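# Four arms place a wooden block over the well's centre

## Task

Four desks surround a square well with nothing beneath it but the floor, and each desk carries one arm. The well's centre is at x = 0, y = 0 in the scene frame, and its edges are parallel to x and y. Arm bases, in metres, with heading in degrees measured counter-clockwise from +x: arm1 at (+0.22, +0.56, +0.72) heading -90; arm2 at (-0.52, +0.50, +0.72) heading -90; arm3 at (-0.22, -0.56, +0.72) heading +90; arm4 at (+0.52, -0.50, +0.72) heading +90. A ring of wooden sticks is already laid across the well. Put the wooden block down so that its centre sits above the well's middle. Block and sticks are allowed to overhang the well. Any number of arms may help. The result only counts if it stays in place without a robot supporting it. Finish by releasing the block and moving the arms away.

## Robot and tools

Robots: four identical Kinova Gen3 arms named arm1, arm2, arm3 and arm4. Each has seven revolute joints, a Robotiq 2F-85 two-finger gripper and a wrist camera. The hand can reach roughly 1.0 m from the joint 1 axis. A fixed room camera, cam_high, looks down on the scene. Camera names: arm1_cam_wrist, arm2_cam_wrist, arm3_cam_wrist, arm4_cam_wrist, cam_high.

Frame: a single scene frame, origin on the floor, +z up, well centre at x = 0, y = 0. The hand point lies between the fingertips; its z axis runs out along the fingers and the fingers close along its y axis. Base positions are only approximate and no result prints them exactly.

execute_actions(actions, cameras): actions is a list holding exactly one action, or empty (an empty list moves nothing and just reports state and images). One action is an object keyed by arm name; each arm gets a "joints" object. Every arm has its own separate joints object, and inside it each value is an absolute target, not an offset: joint1_rad to joint7_rad in radians, and gripper_m in metres as fingertip spacing (0 closed to 0.085 fully open). Joint ranges: joint1_rad, joint3_rad, joint5_rad, joint7_rad from -69.115 to 69.115 (continuous-style rotations); joint2_rad -2.249 to 2.249; joint4_rad -2.579 to 2.579; joint6_rad -2.099 to 2.099. Signs: joint1 positive turns the arm clockwise viewed from above, and at 0 the arm extends in its base's heading. joint2 is the shoulder, 0 is upright, positive leans it forward. joint4 is the elbow, 0 is straight, positive bends the same way as positive joint2 (with joint3 at 0). joint6 is the wrist, 0 is straight, positive bends like positive joint4 (with joint5 at 0). joint3 and joint5 twist the upper arm and forearm along their length; joint7 rolls the hand, positive counter-clockwise looking from behind the hand. A joint counts as done within 0.01 rad (gripper within 0.003 m). All motions in one action start at once but may finish at different times; a single action lasts at most 15 s. Unnamed joints or arms may keep pushing toward older targets. Unknown keys or out-of-range numbers make the whole call rejected with no motion. cameras lists which images come back; omitted, null or ["all"] gives all, [] gives none.

wait(seconds): 0 to 10 s, commands nothing and returns state and images like an empty action.

zoom_image(camera, region): closer look at the latest full image of one camera; region is [x0, y0, x1, y1] pixels from the top-left, at most 504 by 504. Images are 896x504.

read_manual(section): only "licences"; no motion.

finished_scene(scene): ends the given scene (1 or 2) irreversibly and reports success; the block must already be resting correctly and stay so.

Results: per-robot state including joint_positions, the "pictures" line giving image order, and joint_status per commanded joint. "done" means within tolerance (may rest slightly off; repeating the same target does nothing). "off_target": stopped short and may still push. "contact_stop" or "time_out": that joint abandons its target and holds. "joint command not followed" (with a "cause:" line) means a safety check blocked that arm's joint targets, though its gripper command still runs; blocked joints show "not_followed" and may be retried with later actions until cleared. on_its_own describes motion not commanded in this call. If any result reports a stop, the remaining execute_actions, wait and finished_scene calls in that same reply are skipped. After big moves an arm can still be travelling when the result arrives.

Torque fault: if contact torque hits a joint's load limit (joints 1-4: 50.7 N m; joints 5-7: 31.9 N m; a carried object's weight counts), that arm freezes for 10 s and drops the rest of its commands. Motor heat: holding loads warms motors; a MOTOR HOT line appears from 60 °C, and at 75 °C an OVER-TEMPERATURE FAULT makes the arm sag, with unfinished keys reading "limit_stop_at_motor_heat"; resend the targets afterwards.

Cautions: the Gen3 keeps pushing when it touches things, so avoid driving into sticks, desks or the block. Never let two arms press hard against each other; collisions are not reported, and the anti-collision check can be late and ignores gripper-to-other-arm contact. Paths between postures may sweep wide. Do not drop, slam or knock the block or sticks, and do not send anything out of the work area or into the well. The simulation runs on while the operator thinks, holding the last command, and an occasional outside nudge may move loose objects. Camera calibration is approximate; wrist camera poses derive from reported joint angles and carry more error.

Each tool is called after ">>>" as name(argument=value, ...), one argument or row to a line, values as JSON.

## Session

>>> execute_actions(
  actions=[],
)

Scene clock: 0.00 s.
arm1.joint_positions: joint1_rad=-0.111 joint2_rad=-0.344 joint3_rad=-0.081 joint4_rad=+1.441 joint5_rad=-0.077 joint6_rad=+2.022 joint7_rad=+1.388 gripper_m=+0.085
arm1.joint_status: not commanded
arm1.hand: x=+0.2447 y=+0.4178 z=+1.2464 quat_wxyz=(-0.019, -0.701, -0.713, -0.011) (m; scene frame)
arm2.joint_positions: joint1_rad=-0.281 joint2_rad=-0.363 joint3_rad=-0.042 joint4_rad=+1.607 joint5_rad=+0.018 joint6_rad=+1.956 joint7_rad=+1.378 gripper_m=+0.085
arm2.joint_status: not commanded
arm2.hand: x=-0.5048 y=+0.3673 z=+1.2825 quat_wxyz=(+0.031, -0.653, -0.757, -0.003) (m; scene frame)
arm3.joint_positions: joint1_rad=+0.035 joint2_rad=-0.461 joint3_rad=-0.079 joint4_rad=+1.522 joint5_rad=+0.000 joint6_rad=+1.977 joint7_rad=+1.808 gripper_m=+0.085
arm3.joint_status: not commanded
arm3.hand: x=-0.2038 y=-0.4384 z=+1.2510 quat_wxyz=(-0.049, +0.797, -0.602, -0.018) (m; scene frame)
arm4.joint_positions: joint1_rad=-0.073 joint2_rad=-0.343 joint3_rad=-0.035 joint4_rad=+1.454 joint5_rad=-0.061 joint6_rad=+2.018 joint7_rad=+1.255 gripper_m=+0.085
arm4.joint_status: not commanded
arm4.hand: x=+0.5049 y=-0.3602 z=+1.2715 quat_wxyz=(+0.014, +0.655, -0.755, -0.019) (m; scene frame)
pictures: arm1_cam_wrist, arm2_cam_wrist, arm3_cam_wrist, arm4_cam_wrist, cam_high
Images, in order (width x height): arm1_cam_wrist 896x504, arm2_cam_wrist 896x504, arm3_cam_wrist 896x504, arm4_cam_wrist 896x504, cam_high 896x504.

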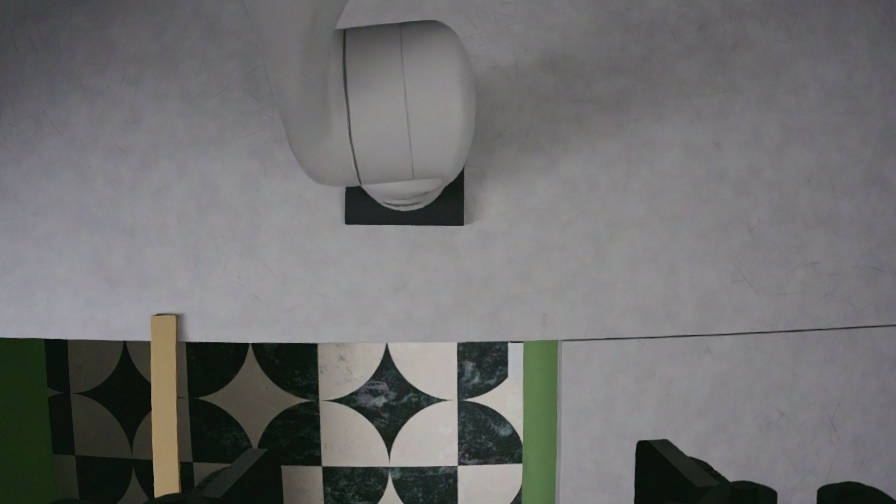

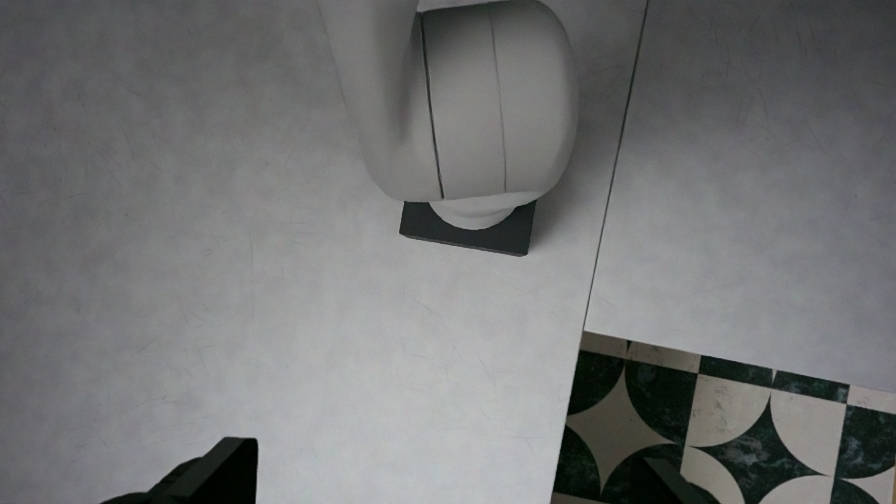

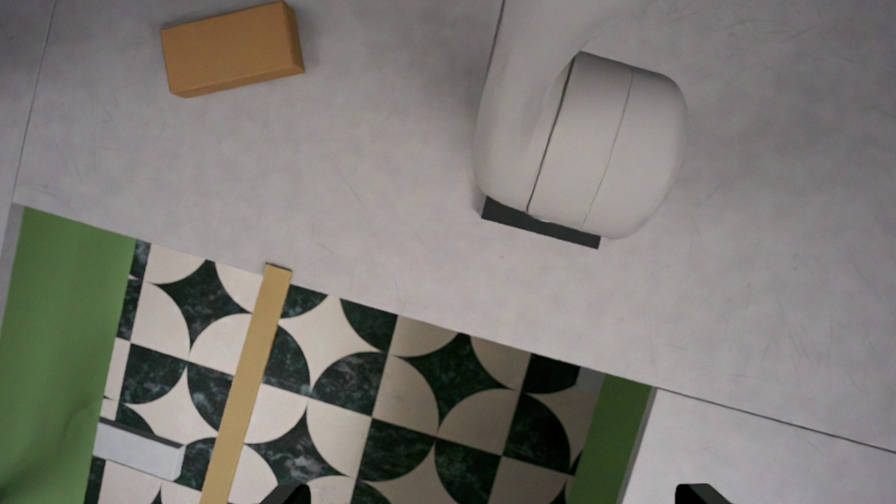

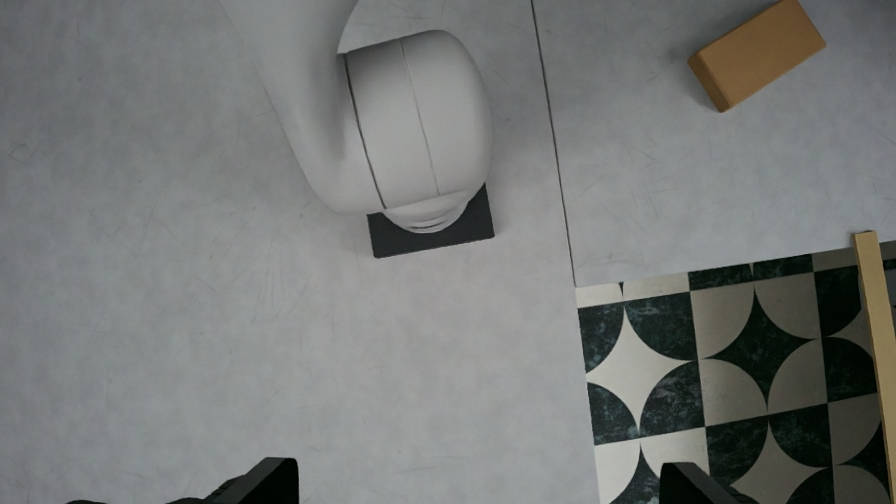

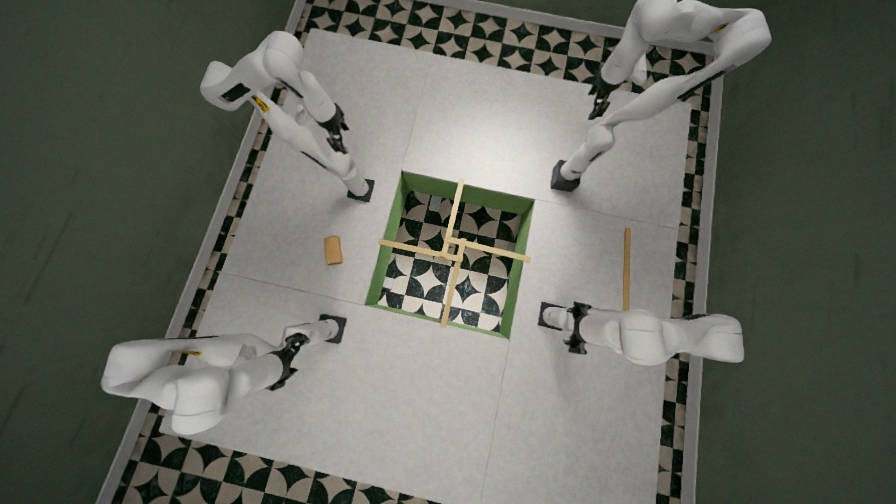

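>>> zoom_image(
  camera="cam_high",
  region=[300, 160, 580, 350],
)

>>> zoom_image(
  camera="arm3_cam_wrist",
  region=[130, 0, 350, 130],
)

Region (300, 160, 580, 350) of cam_high's 896x504 image, scaled by 1.800, with more detail than that image has; it fills the top 342 rows of this view, and the rest is white.

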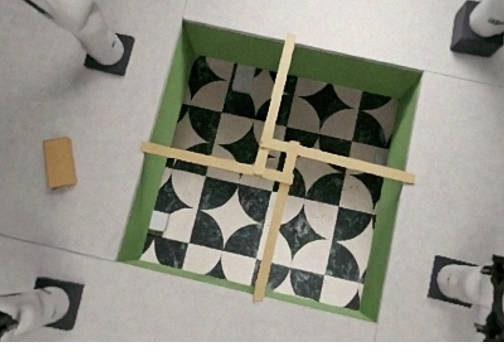

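Region (130, 0, 350, 130) of arm3_cam_wrist's 896x504 image, scaled by 2.291; it fills the top 298 rows of this view, and the rest is white.

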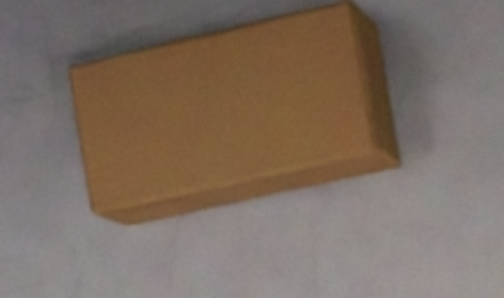

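>>> execute_actions(
  actions=[
    {"arm3":{"joints":{"joint1_rad":1.627,"joint2_rad":0.335,"joint3_rad":0,"joint4_rad":1.992,"joint5_rad":0,"joint6_rad":0.814,"joint7_rad":2.06}}},
  ],
  cameras=[],
)

>>> execute_actions(
  actions=[],
  cameras=["arm3_cam_wrist","cam_high","arm4_cam_wrist"],
)

Scene clock: 14.90 s.
arm1.joint_positions: joint1_rad=-0.111 joint2_rad=-0.344 joint3_rad=-0.081 joint4_rad=+1.441 joint5_rad=-0.077 joint6_rad=+2.022 joint7_rad=+1.388 gripper_m=+0.085
arm1.joint_status: not commanded
arm1.hand: x=+0.2447 y=+0.4178 z=+1.2464 quat_wxyz=(-0.019, -0.701, -0.713, -0.011) (m; scene frame)
arm2.joint_positions: joint1_rad=-0.281 joint2_rad=-0.363 joint3_rad=-0.042 joint4_rad=+1.607 joint5_rad=+0.018 joint6_rad=+1.956 joint7_rad=+1.378 gripper_m=+0.085
arm2.joint_status: not commanded
arm2.hand: x=-0.5048 y=+0.3673 z=+1.2825 quat_wxyz=(+0.031, -0.653, -0.757, -0.003) (m; scene frame)
arm3.joint_positions: joint1_rad=+1.627 joint2_rad=+0.335 joint3_rad=+0.000 joint4_rad=+1.992 joint5_rad=+0.000 joint6_rad=+0.814 joint7_rad=+2.060 gripper_m=+0.085
arm3.joint_status: all done
arm3.hand: x=+0.1484 y=-0.6043 z=+0.9009 quat_wxyz=(+0.001, +0.215, -0.977, +0.002) (m; scene frame)
arm4.joint_positions: joint1_rad=-0.073 joint2_rad=-0.343 joint3_rad=-0.035 joint4_rad=+1.454 joint5_rad=-0.061 joint6_rad=+2.018 joint7_rad=+1.255 gripper_m=+0.085
arm4.joint_status: not commanded
arm4.hand: x=+0.5049 y=-0.3602 z=+1.2715 quat_wxyz=(+0.014, +0.655, -0.755, -0.019) (m; scene frame)
pictures: none
No camera images: the call's "cameras" was empty. Leave "cameras" out to get every camera's image.

Scene clock: 14.90 s.
arm1.joint_positions: joint1_rad=-0.111 joint2_rad=-0.344 joint3_rad=-0.081 joint4_rad=+1.441 joint5_rad=-0.077 joint6_rad=+2.022 joint7_rad=+1.388 gripper_m=+0.085
arm1.joint_status: not commanded
arm1.hand: x=+0.2447 y=+0.4178 z=+1.2464 quat_wxyz=(-0.019, -0.701, -0.713, -0.011) (m; scene frame)
arm2.joint_positions: joint1_rad=-0.281 joint2_rad=-0.363 joint3_rad=-0.042 joint4_rad=+1.607 joint5_rad=+0.018 joint6_rad=+1.956 joint7_rad=+1.378 gripper_m=+0.085
arm2.joint_status: not commanded
arm2.hand: x=-0.5048 y=+0.3673 z=+1.2825 quat_wxyz=(+0.031, -0.653, -0.757, -0.003) (m; scene frame)
arm3.joint_positions: joint1_rad=+1.627 joint2_rad=+0.335 joint3_rad=+0.000 joint4_rad=+1.992 joint5_rad=+0.000 joint6_rad=+0.814 joint7_rad=+2.060 gripper_m=+0.085
arm3.joint_status: all done
arm3.hand: x=+0.1484 y=-0.6043 z=+0.9009 quat_wxyz=(+0.001, +0.215, -0.977, +0.002) (m; scene frame)
arm4.joint_positions: joint1_rad=-0.073 joint2_rad=-0.343 joint3_rad=-0.035 joint4_rad=+1.454 joint5_rad=-0.061 joint6_rad=+2.018 joint7_rad=+1.255 gripper_m=+0.085
arm4.joint_status: not commanded
arm4.hand: x=+0.5049 y=-0.3602 z=+1.2715 quat_wxyz=(+0.014, +0.655, -0.755, -0.019) (m; scene frame)
pictures: arm3_cam_wrist, arm4_cam_wrist, cam_high
camera_calibration (this result's frames):
arm3_cam_wrist: T_world_to_cam=[[-0.399157, 0.915543, -0.0495551, 0.668724], [0.916525, 0.396908, -0.0494567, 0.214034], [-0.0256109, -0.0651595, -0.997546, 1.00297], [0, 0, 0, 1]] pos_world=[0.0964449, -0.631844, 1.04424]
arm4_cam_wrist: T_world_to_cam=[[-0.990122, 0.140161, 0.00353752, 0.553289], [0.139845, 0.989073, -0.0466685, 0.406746], [-0.0100399, -0.0457128, -0.998904, 1.40431], [0, 0, 0, 1]] pos_world=[0.505042, -0.415656, 1.41979]
Images, in order (width x height): arm3_cam_wrist 896x504, arm4_cam_wrist 896x504, cam_high 896x504.

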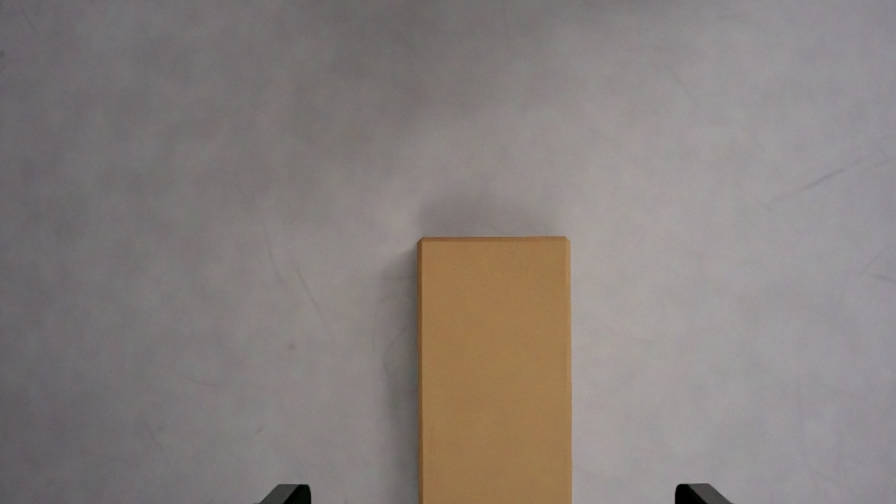

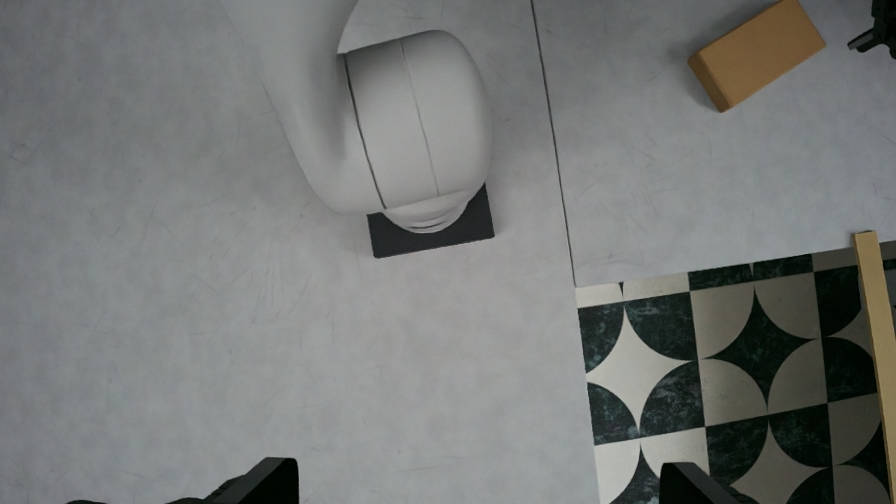

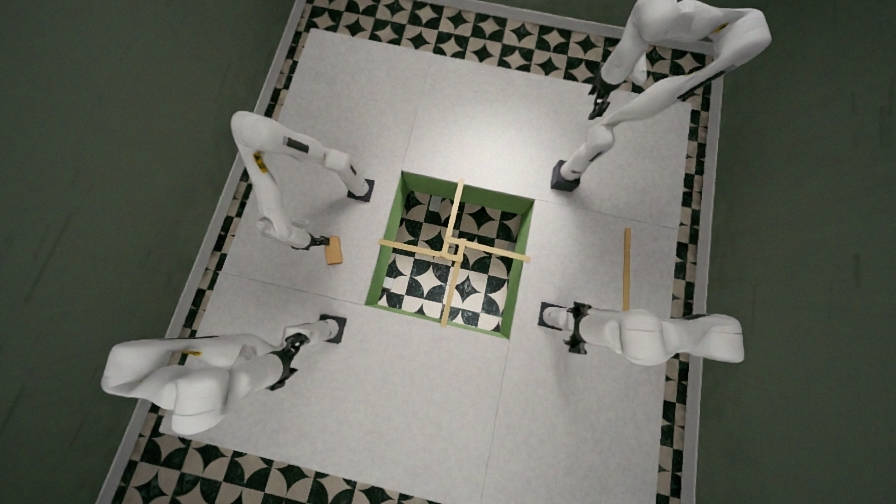

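>>> execute_actions(
  actions=[
    {"arm3":{"joints":{"joint1_rad":1.632,"joint2_rad":0.563,"joint4_rad":2.144,"joint6_rad":0.434,"joint7_rad":2.05}}},
  ],
  cameras=["arm3_cam_wrist","cam_high","arm4_cam_wrist"],
)

Scene clock: 19.03 s.
arm1.joint_positions: joint1_rad=-0.111 joint2_rad=-0.344 joint3_rad=-0.081 joint4_rad=+1.441 joint5_rad=-0.077 joint6_rad=+2.022 joint7_rad=+1.388 gripper_m=+0.085
arm1.joint_status: not commanded
arm1.hand: x=+0.2447 y=+0.4178 z=+1.2464 quat_wxyz=(-0.019, -0.701, -0.713, -0.011) (m; scene frame)
arm2.joint_positions: joint1_rad=-0.281 joint2_rad=-0.363 joint3_rad=-0.042 joint4_rad=+1.607 joint5_rad=+0.018 joint6_rad=+1.956 joint7_rad=+1.378 gripper_m=+0.085
arm2.joint_status: not commanded
arm2.hand: x=-0.5048 y=+0.3673 z=+1.2825 quat_wxyz=(+0.031, -0.653, -0.757, -0.003) (m; scene frame)
arm3.joint_positions: joint1_rad=+1.632 joint2_rad=+0.563 joint3_rad=+0.000 joint4_rad=+2.144 joint5_rad=+0.000 joint6_rad=+0.434 joint7_rad=+2.050 gripper_m=+0.085
arm3.joint_status: all done
arm3.hand: x=+0.1381 y=-0.6060 z=+0.7899 quat_wxyz=(+0.001, +0.208, -0.978, +0.002) (m; scene frame)
arm4.joint_positions: joint1_rad=-0.073 joint2_rad=-0.343 joint3_rad=-0.035 joint4_rad=+1.454 joint5_rad=-0.061 joint6_rad=+2.018 joint7_rad=+1.255 gripper_m=+0.085
arm4.joint_status: not commanded
arm4.hand: x=+0.5049 y=-0.3602 z=+1.2715 quat_wxyz=(+0.014, +0.655, -0.755, -0.019) (m; scene frame)
pictures: arm3_cam_wrist, arm4_cam_wrist, cam_high
camera_calibration (this result's frames):
arm3_cam_wrist: T_world_to_cam=[[-0.385228, 0.921486, -0.0496238, 0.662409], [0.922443, 0.382972, -0.0493143, 0.209372], [-0.026438, -0.0647723, -0.99755, 0.892284], [0, 0, 0, 1]] pos_world=[0.0856348, -0.632789, 0.933294]
arm4_cam_wrist: T_world_to_cam=[[-0.990122, 0.140161, 0.00353746, 0.553289], [0.139845, 0.989073, -0.0466683, 0.406745], [-0.0100399, -0.0457127, -0.998904, 1.40431], [0, 0, 0, 1]] pos_world=[0.505042, -0.415656, 1.41979]
Images, in order (width x height): arm3_cam_wrist 896x504, arm4_cam_wrist 896x504, cam_high 896x504.

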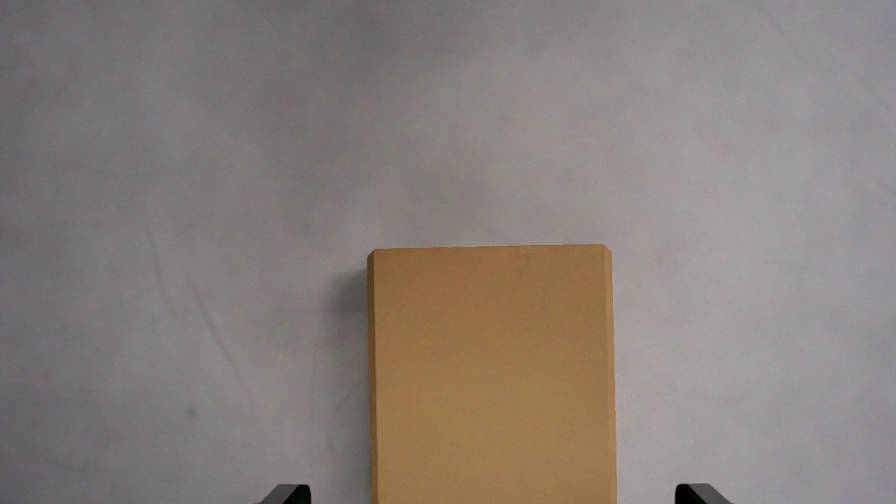

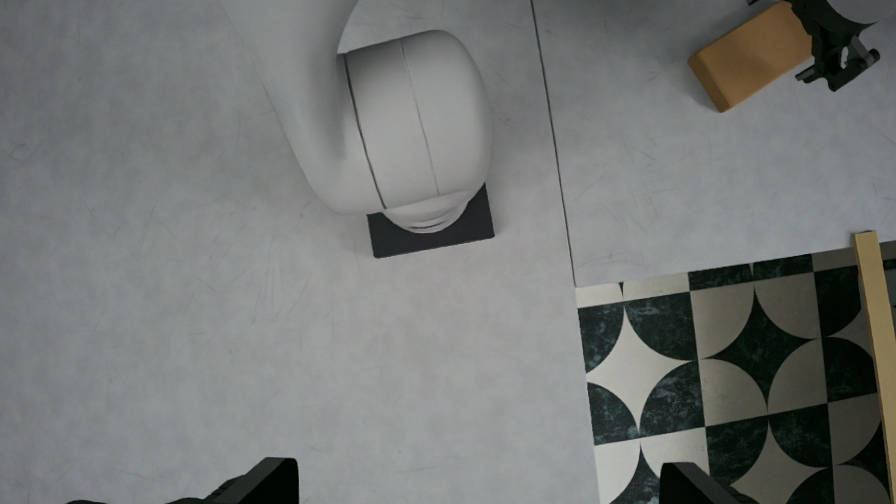

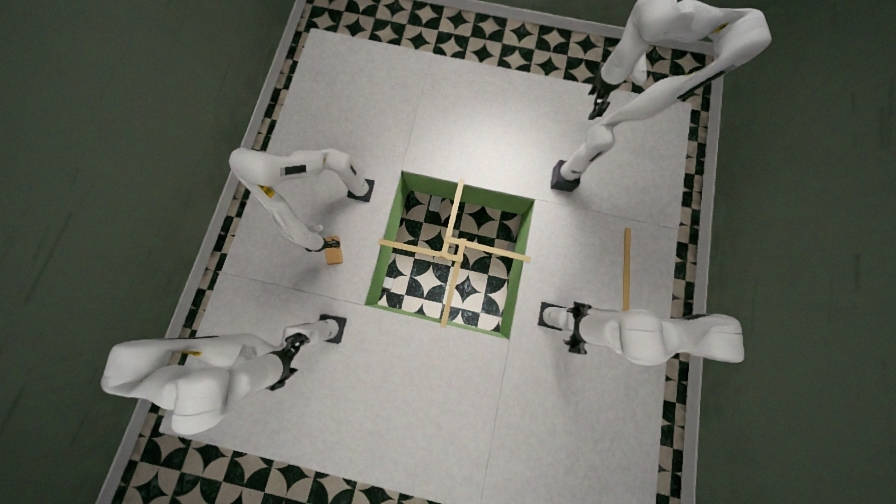

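>>> execute_actions(
  actions=[
    {"arm3":{"joints":{"joint2_rad":0.692,"joint4_rad":2.164,"joint6_rad":0.286,"joint7_rad":2.08}}},
  ],
  cameras=["arm3_cam_wrist"],
)

>>> execute_actions(
  actions=[
    {"arm3":{"joints":{"gripper_m":0.05}}},
  ],
  cameras=["arm3_cam_wrist","arm4_cam_wrist","cam_high"],
)

>>> zoom_image(
  camera="arm4_cam_wrist",
  region=[660, 0, 896, 150],
)

Scene clock: 23.23 s.
arm1.joint_positions: joint1_rad=-0.111 joint2_rad=-0.344 joint3_rad=-0.081 joint4_rad=+1.441 joint5_rad=-0.077 joint6_rad=+2.022 joint7_rad=+1.388 gripper_m=+0.085
arm1.joint_status: not commanded
arm1.hand: x=+0.2447 y=+0.4178 z=+1.2464 quat_wxyz=(-0.019, -0.701, -0.713, -0.011) (m; scene frame)
arm2.joint_positions: joint1_rad=-0.281 joint2_rad=-0.363 joint3_rad=-0.042 joint4_rad=+1.607 joint5_rad=+0.018 joint6_rad=+1.956 joint7_rad=+1.378 gripper_m=+0.085
arm2.joint_status: not commanded
arm2.hand: x=-0.5048 y=+0.3673 z=+1.2825 quat_wxyz=(+0.031, -0.653, -0.757, -0.003) (m; scene frame)
arm3.joint_positions: joint1_rad=+1.632 joint2_rad=+0.692 joint3_rad=+0.000 joint4_rad=+2.164 joint5_rad=+0.000 joint6_rad=+0.286 joint7_rad=+2.080 gripper_m=+0.085
arm3.joint_status: all done
arm3.hand: x=+0.1378 y=-0.6062 z=+0.7416 quat_wxyz=(+0.001, +0.223, -0.975, +0.002) (m; scene frame)
arm4.joint_positions: joint1_rad=-0.073 joint2_rad=-0.343 joint3_rad=-0.035 joint4_rad=+1.454 joint5_rad=-0.061 joint6_rad=+2.018 joint7_rad=+1.255 gripper_m=+0.085
arm4.joint_status: not commanded
arm4.hand: x=+0.5049 y=-0.3602 z=+1.2715 quat_wxyz=(+0.014, +0.655, -0.755, -0.019) (m; scene frame)
pictures: arm3_cam_wrist
camera_calibration (this result's frames):
arm3_cam_wrist: T_world_to_cam=[[-0.412741, 0.909524, -0.0490965, 0.656241], [0.910488, 0.410462, -0.0503213, 0.226343], [-0.0256163, -0.0654714, -0.997526, 0.84349], [0, 0, 0, 1]] pos_world=[0.0863819, -0.634548, 0.885011]
Images, in order (width x height): arm3_cam_wrist 896x504.

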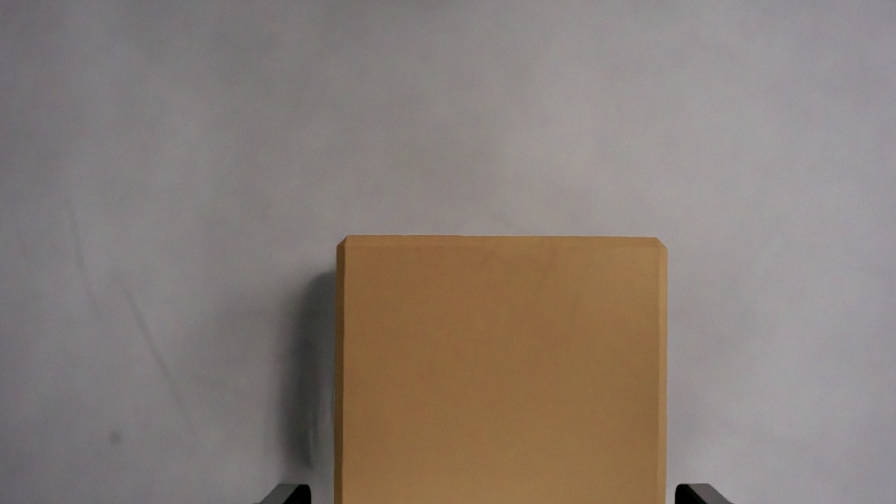

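Scene clock: 24.00 s.
arm1.joint_positions: joint1_rad=-0.111 joint2_rad=-0.344 joint3_rad=-0.081 joint4_rad=+1.441 joint5_rad=-0.077 joint6_rad=+2.022 joint7_rad=+1.388 gripper_m=+0.085
arm1.joint_status: not commanded
arm1.hand: x=+0.2447 y=+0.4178 z=+1.2464 quat_wxyz=(-0.019, -0.701, -0.713, -0.011) (m; scene frame)
arm2.joint_positions: joint1_rad=-0.281 joint2_rad=-0.363 joint3_rad=-0.042 joint4_rad=+1.607 joint5_rad=+0.018 joint6_rad=+1.956 joint7_rad=+1.378 gripper_m=+0.085
arm2.joint_status: not commanded
arm2.hand: x=-0.5048 y=+0.3673 z=+1.2825 quat_wxyz=(+0.031, -0.653, -0.757, -0.003) (m; scene frame)
arm3.joint_positions: joint1_rad=+1.632 joint2_rad=+0.689 joint3_rad=+0.000 joint4_rad=+2.165 joint5_rad=+0.000 joint6_rad=+0.287 joint7_rad=+2.080 gripper_m=+0.067
arm3.joint_status: gripper_m off_target (ended at +0.067, target +0.050)
arm3.hand: x=+0.1377 y=-0.6061 z=+0.7424 quat_wxyz=(+0.001, +0.223, -0.975, +0.002) (m; scene frame)
arm4.joint_positions: joint1_rad=-0.073 joint2_rad=-0.343 joint3_rad=-0.035 joint4_rad=+1.454 joint5_rad=-0.061 joint6_rad=+2.018 joint7_rad=+1.255 gripper_m=+0.085
arm4.joint_status: not commanded
arm4.hand: x=+0.5049 y=-0.3602 z=+1.2715 quat_wxyz=(+0.014, +0.655, -0.755, -0.019) (m; scene frame)
pictures: arm3_cam_wrist, arm4_cam_wrist, cam_high
camera_calibration (this result's frames):
arm3_cam_wrist: T_world_to_cam=[[-0.412597, 0.909587, -0.0491408, 0.656201], [0.910565, 0.410347, -0.0498599, 0.225998], [-0.0251872, -0.065318, -0.997547, 0.844359], [0, 0, 0, 1]] pos_world=[0.0862283, -0.634458, 0.885802]
arm4_cam_wrist: T_world_to_cam=[[-0.990122, 0.140161, 0.00353752, 0.553289], [0.139845, 0.989073, -0.0466683, 0.406745], [-0.0100399, -0.0457127, -0.998904, 1.40431], [0, 0, 0, 1]] pos_world=[0.505042, -0.415656, 1.41979]
Images, in order (width x height): arm3_cam_wrist 896x504, arm4_cam_wrist 896x504, cam_high 896x504.

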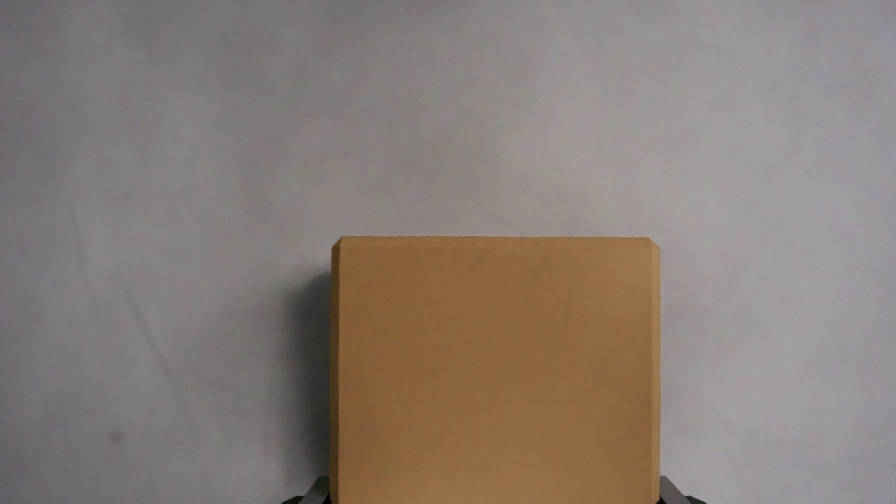

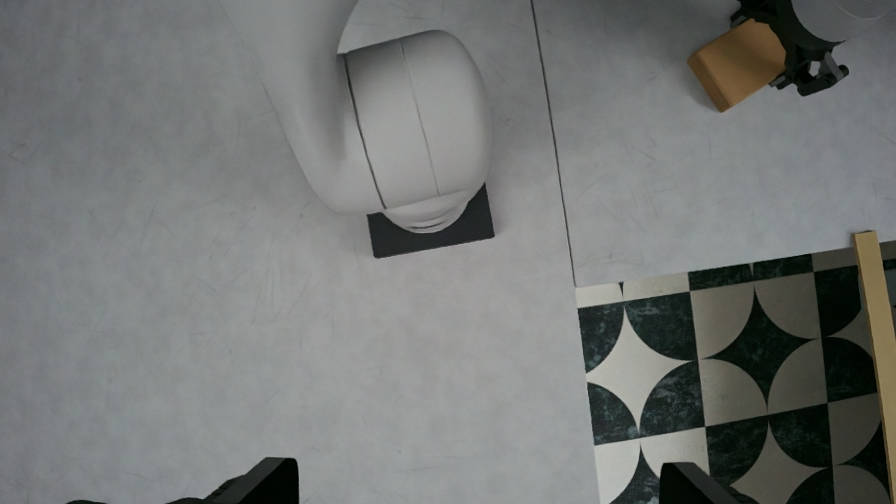

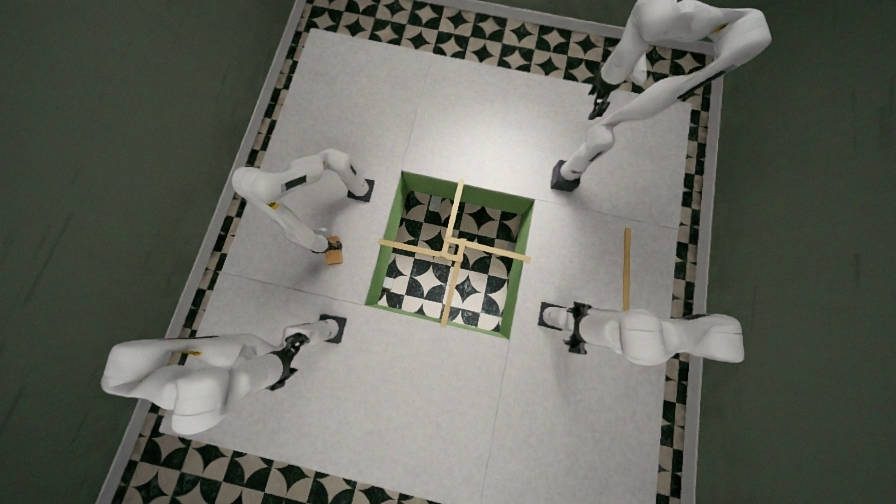

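Region (660, 0, 896, 150) of arm4_cam_wrist's 896x504 image, scaled by 2.136; it fills the top 320 rows of this view, and the rest is white.

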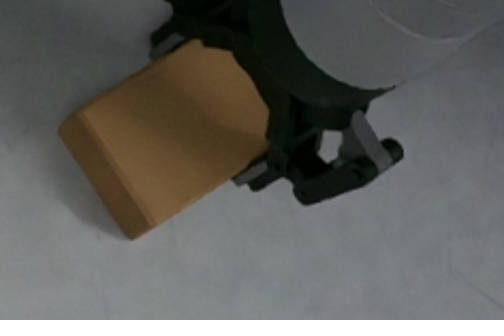

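>>> execute_actions(
  actions=[
    {"arm3":{"joints":{"joint2_rad":0.5,"joint4_rad":2.11,"joint6_rad":0.531}}},
  ],
  cameras=["arm3_cam_wrist"],
)

>>> execute_actions(
  actions=[
    {"arm3":{"joints":{"joint1_rad":0.329,"joint2_rad":0.792,"joint4_rad":1.087,"joint6_rad":1.262,"joint7_rad":1.9}}},
  ],
  cameras=["arm3_cam_wrist","cam_high"],
)

Scene clock: 28.03 s.
arm1.joint_positions: joint1_rad=-0.111 joint2_rad=-0.344 joint3_rad=-0.081 joint4_rad=+1.441 joint5_rad=-0.077 joint6_rad=+2.022 joint7_rad=+1.388 gripper_m=+0.085
arm1.joint_status: not commanded
arm1.hand: x=+0.2447 y=+0.4178 z=+1.2464 quat_wxyz=(-0.019, -0.701, -0.713, -0.011) (m; scene frame)
arm2.joint_positions: joint1_rad=-0.281 joint2_rad=-0.363 joint3_rad=-0.042 joint4_rad=+1.607 joint5_rad=+0.018 joint6_rad=+1.956 joint7_rad=+1.378 gripper_m=+0.085
arm2.joint_status: not commanded
arm2.hand: x=-0.5048 y=+0.3673 z=+1.2825 quat_wxyz=(+0.031, -0.653, -0.757, -0.003) (m; scene frame)
arm3.joint_positions: joint1_rad=+1.632 joint2_rad=+0.501 joint3_rad=+0.000 joint4_rad=+2.111 joint5_rad=+0.000 joint6_rad=+0.531 joint7_rad=+2.080 gripper_m=+0.067
arm3.joint_status: all done
arm3.hand: x=+0.1416 y=-0.6061 z=+0.8169 quat_wxyz=(+0.002, +0.223, -0.975, +0.002) (m; scene frame)
arm4.joint_positions: joint1_rad=-0.073 joint2_rad=-0.343 joint3_rad=-0.035 joint4_rad=+1.454 joint5_rad=-0.061 joint6_rad=+2.018 joint7_rad=+1.255 gripper_m=+0.085
arm4.joint_status: not commanded
arm4.hand: x=+0.5049 y=-0.3602 z=+1.2715 quat_wxyz=(+0.014, +0.655, -0.755, -0.019) (m; scene frame)
pictures: arm3_cam_wrist
camera_calibration (this result's frames):
arm3_cam_wrist: T_world_to_cam=[[-0.412811, 0.909519, -0.0486039, 0.661006], [0.910427, 0.410485, -0.0512305, 0.227425], [-0.0266439, -0.0653988, -0.997503, 0.918871], [0, 0, 0, 1]] pos_world=[0.0902992, -0.634459, 0.960356]
Images, in order (width x height): arm3_cam_wrist 896x504.

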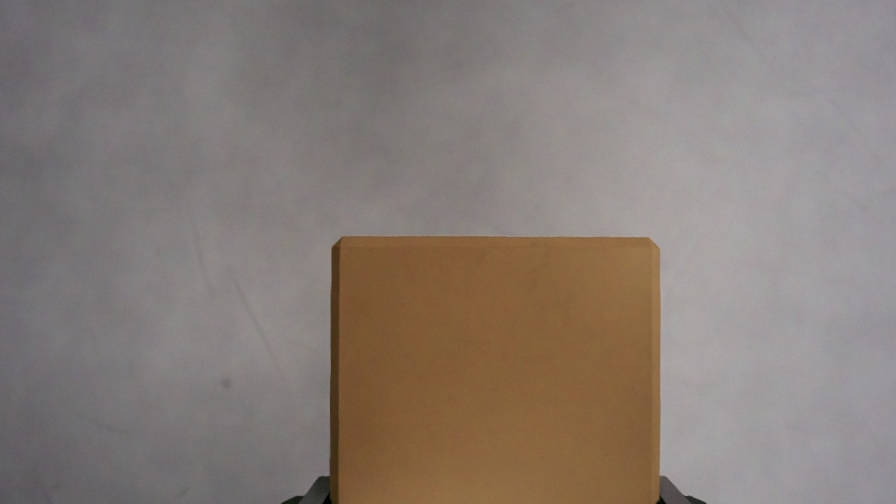

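Scene clock: 30.73 s.
arm1.joint_positions: joint1_rad=-0.111 joint2_rad=-0.344 joint3_rad=-0.081 joint4_rad=+1.441 joint5_rad=-0.077 joint6_rad=+2.022 joint7_rad=+1.388 gripper_m=+0.085
arm1.joint_status: not commanded
arm1.hand: x=+0.2447 y=+0.4178 z=+1.2464 quat_wxyz=(-0.019, -0.701, -0.713, -0.011) (m; scene frame)
arm2.joint_positions: joint1_rad=-0.281 joint2_rad=-0.363 joint3_rad=-0.042 joint4_rad=+1.607 joint5_rad=+0.018 joint6_rad=+1.956 joint7_rad=+1.378 gripper_m=+0.085
arm2.joint_status: not commanded
arm2.hand: x=-0.5048 y=+0.3673 z=+1.2825 quat_wxyz=(+0.031, -0.653, -0.757, -0.003) (m; scene frame)
arm3.joint_positions: joint1_rad=+0.329 joint2_rad=+0.794 joint3_rad=+0.000 joint4_rad=+1.088 joint5_rad=+0.000 joint6_rad=+1.262 joint7_rad=+1.900 gripper_m=+0.067
arm3.joint_status: all done
arm3.hand: x=-0.0006 y=-0.0006 z=+0.9155 quat_wxyz=(+0.003, +0.708, -0.707, +0.002) (m; scene frame)
arm4.joint_positions: joint1_rad=-0.073 joint2_rad=-0.343 joint3_rad=-0.035 joint4_rad=+1.454 joint5_rad=-0.061 joint6_rad=+2.018 joint7_rad=+1.255 gripper_m=+0.085
arm4.joint_status: not commanded
arm4.hand: x=+0.5049 y=-0.3602 z=+1.2715 quat_wxyz=(+0.014, +0.655, -0.755, -0.019) (m; scene frame)
pictures: arm3_cam_wrist, cam_high
camera_calibration (this result's frames):
arm3_cam_wrist: T_world_to_cam=[[-0.998785, 0.0216935, -0.0442558, 0.0515516], [0.0240706, 0.998256, -0.0539064, 0.115639], [0.0430092, -0.0549062, -0.997565, 1.05321], [0, 0, 0, 1]] pos_world=[0.00340788, -0.0587277, 1.05916]
Images, in order (width x height): arm3_cam_wrist 896x504, cam_high 896x504.

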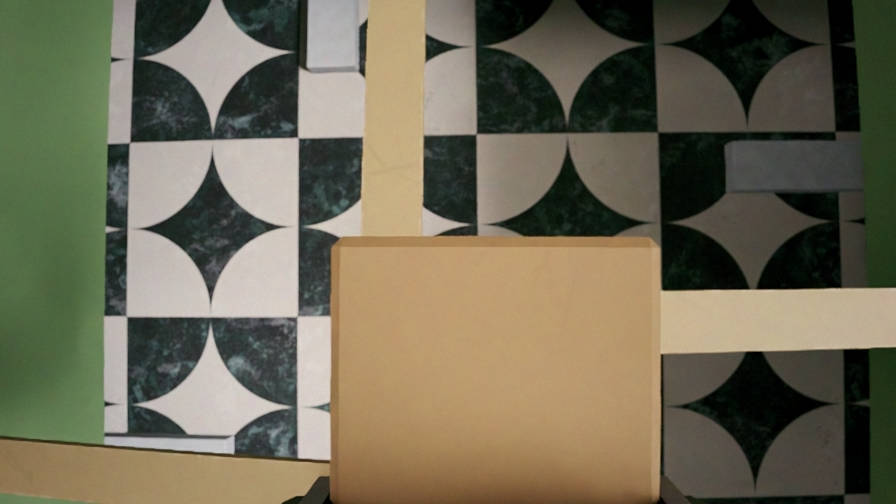

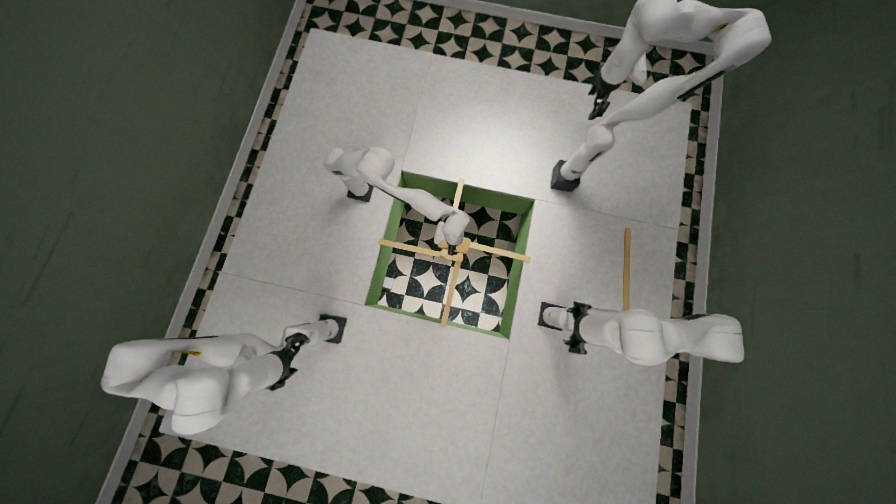

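>>> execute_actions(
  actions=[
    {"arm3":{"joints":{"joint2_rad":0.87,"joint4_rad":1.19,"joint6_rad":1.079}},"arm4":{"joints":{"joint1_rad":-0.83,"joint2_rad":0.3,"joint3_rad":0,"joint4_rad":2.3,"joint5_rad":0,"joint6_rad":-0.38,"joint7_rad":1.57}}},
  ],
  cameras=["arm3_cam_wrist","arm4_cam_wrist"],
)

Scene clock: 39.10 s.
arm1.joint_positions: joint1_rad=-0.111 joint2_rad=-0.344 joint3_rad=-0.081 joint4_rad=+1.441 joint5_rad=-0.077 joint6_rad=+2.022 joint7_rad=+1.388 gripper_m=+0.085
arm1.joint_status: not commanded
arm1.hand: x=+0.2447 y=+0.4178 z=+1.2464 quat_wxyz=(-0.019, -0.701, -0.713, -0.011) (m; scene frame)
arm2.joint_positions: joint1_rad=-0.281 joint2_rad=-0.363 joint3_rad=-0.042 joint4_rad=+1.607 joint5_rad=+0.018 joint6_rad=+1.956 joint7_rad=+1.378 gripper_m=+0.085
arm2.joint_status: not commanded
arm2.hand: x=-0.5048 y=+0.3673 z=+1.2825 quat_wxyz=(+0.031, -0.653, -0.757, -0.003) (m; scene frame)
arm3.joint_positions: joint1_rad=+0.329 joint2_rad=+0.872 joint3_rad=+0.000 joint4_rad=+1.191 joint5_rad=+0.000 joint6_rad=+1.079 joint7_rad=+1.900 gripper_m=+0.067
arm3.joint_status: all done
arm3.hand: x=-0.0005 y=-0.0004 z=+0.8390 quat_wxyz=(+0.002, +0.708, -0.707, +0.001) (m; scene frame)
arm4.joint_positions: joint1_rad=-0.830 joint2_rad=+0.300 joint3_rad=+0.000 joint4_rad=+2.300 joint5_rad=+0.000 joint6_rad=-0.380 joint7_rad=+1.570 gripper_m=+0.085
arm4.joint_status: all done
arm4.hand: x=+0.1275 y=-0.1382 z=+0.9931 quat_wxyz=(-0.154, +0.841, -0.306, -0.420) (m; scene frame)
pictures: arm3_cam_wrist, arm4_cam_wrist
camera_calibration (this result's frames):
arm3_cam_wrist: T_world_to_cam=[[-0.998757, 0.021671, -0.04488, 0.0487159], [0.0239983, 0.99836, -0.0519843, 0.109709], [0.0436798, -0.0529967, -0.997639, 0.976877], [0, 0, 0, 1]] pos_world=[0.00335272, -0.0588136, 0.98246]
arm4_cam_wrist: T_world_to_cam=[[-0.670097, -0.741714, -0.0288271, 0.0189225], [-0.489567, 0.412437, 0.768258, -0.581699], [-0.557938, 0.52892, -0.639491, 0.924965], [0, 0, 0, 1]] pos_world=[0.243972, -0.235283, 1.03895]
Images, in order (width x height): arm3_cam_wrist 896x504, arm4_cam_wrist 896x504.

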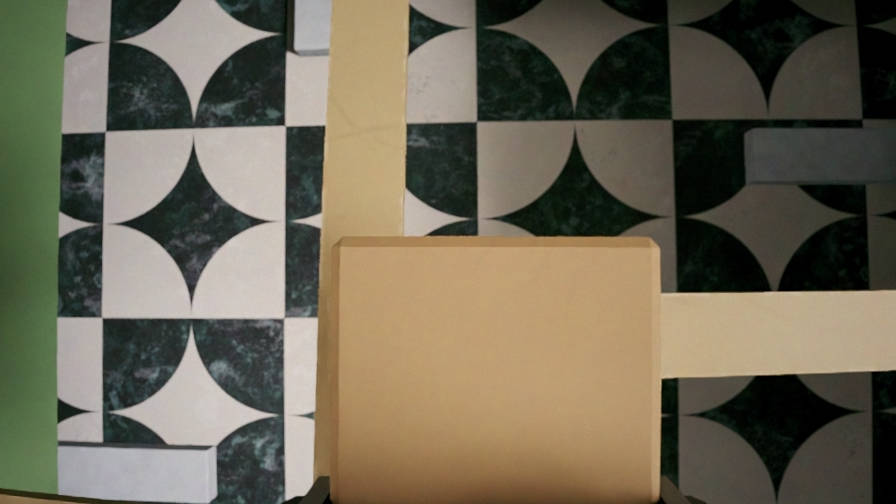

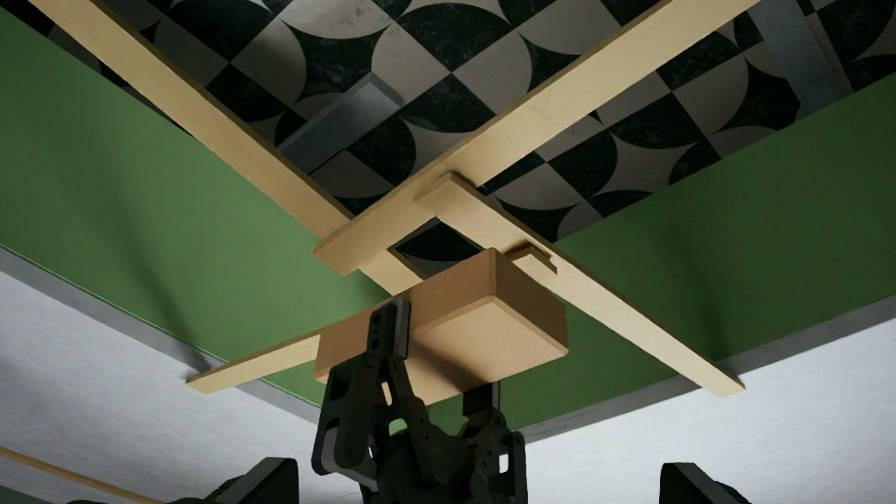

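>>> execute_actions(
  actions=[
    {"arm3":{"joints":{"joint2_rad":0.909,"joint4_rad":1.217,"joint6_rad":1.013}}},
  ],
  cameras=["arm3_cam_wrist","arm4_cam_wrist"],
)

>>> zoom_image(
  camera="arm4_cam_wrist",
  region=[290, 150, 590, 400],
)

Scene clock: 43.10 s.
arm1.joint_positions: joint1_rad=-0.111 joint2_rad=-0.344 joint3_rad=-0.081 joint4_rad=+1.441 joint5_rad=-0.077 joint6_rad=+2.022 joint7_rad=+1.388 gripper_m=+0.085
arm1.joint_status: not commanded
arm1.hand: x=+0.2447 y=+0.4178 z=+1.2464 quat_wxyz=(-0.019, -0.701, -0.713, -0.011) (m; scene frame)
arm2.joint_positions: joint1_rad=-0.281 joint2_rad=-0.363 joint3_rad=-0.042 joint4_rad=+1.607 joint5_rad=+0.018 joint6_rad=+1.956 joint7_rad=+1.378 gripper_m=+0.085
arm2.joint_status: not commanded
arm2.hand: x=-0.5048 y=+0.3673 z=+1.2825 quat_wxyz=(+0.031, -0.653, -0.757, -0.003) (m; scene frame)
arm3.joint_positions: joint1_rad=+0.329 joint2_rad=+0.911 joint3_rad=+0.000 joint4_rad=+1.218 joint5_rad=+0.000 joint6_rad=+1.013 joint7_rad=+1.900 gripper_m=+0.067
arm3.joint_status: all done
arm3.hand: x=-0.0006 y=-0.0006 z=+0.8083 quat_wxyz=(+0.002, +0.708, -0.707, +0.001) (m; scene frame)
arm4.joint_positions: joint1_rad=-0.830 joint2_rad=+0.300 joint3_rad=+0.000 joint4_rad=+2.300 joint5_rad=+0.000 joint6_rad=-0.380 joint7_rad=+1.570 gripper_m=+0.085
arm4.joint_status: not commanded
arm4.hand: x=+0.1275 y=-0.1383 z=+0.9930 quat_wxyz=(-0.154, +0.841, -0.306, -0.419) (m; scene frame)
pictures: arm3_cam_wrist, arm4_cam_wrist
camera_calibration (this result's frames):
arm3_cam_wrist: T_world_to_cam=[[-0.998756, 0.0216737, -0.0448995, 0.0473074], [0.023999, 0.998363, -0.0519156, 0.10825], [0.0437008, -0.0529286, -0.997642, 0.946272], [0, 0, 0, 1]] pos_world=[0.00329789, -0.0590136, 0.951784]
arm4_cam_wrist: T_world_to_cam=[[-0.669971, -0.741827, -0.0288364, 0.0188095], [-0.489699, 0.412403, 0.768192, -0.581574], [-0.557973, 0.528787, -0.63957, 0.924994], [0, 0, 0, 1]] pos_world=[0.243928, -0.235328, 1.0389]
Images, in order (width x height): arm3_cam_wrist 896x504, arm4_cam_wrist 896x504.

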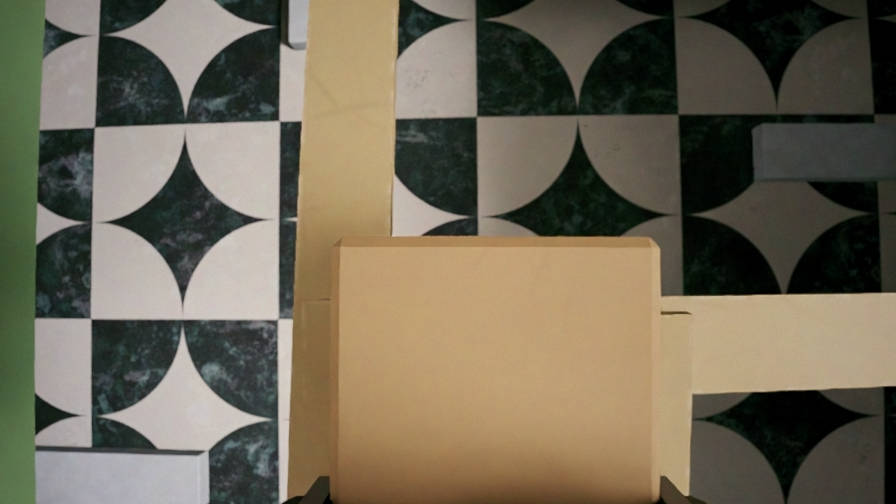

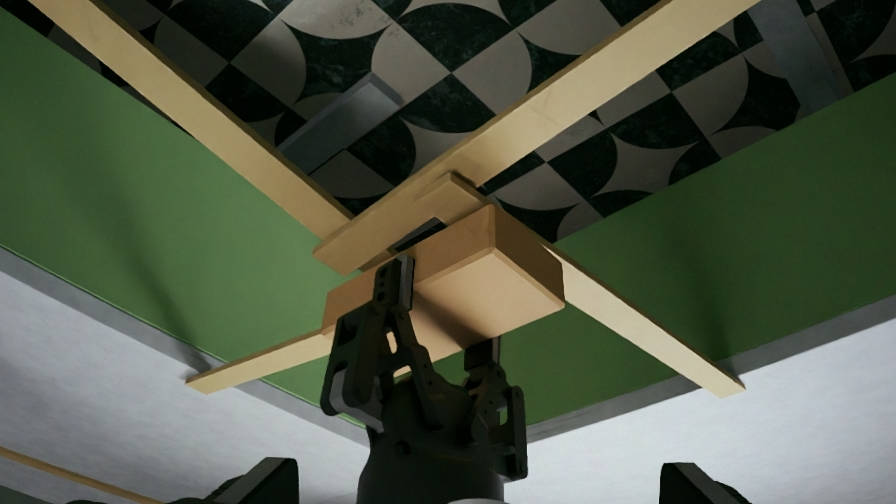

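Region (290, 150, 590, 400) of arm4_cam_wrist's 896x504 image, scaled by 1.680.

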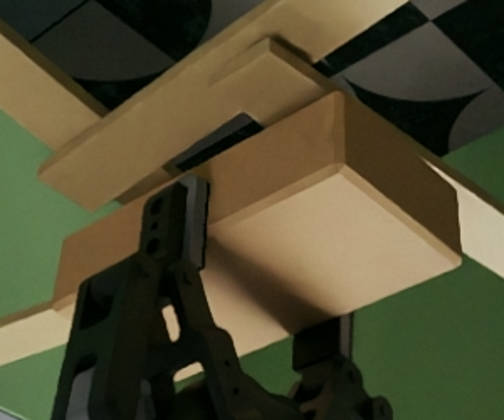

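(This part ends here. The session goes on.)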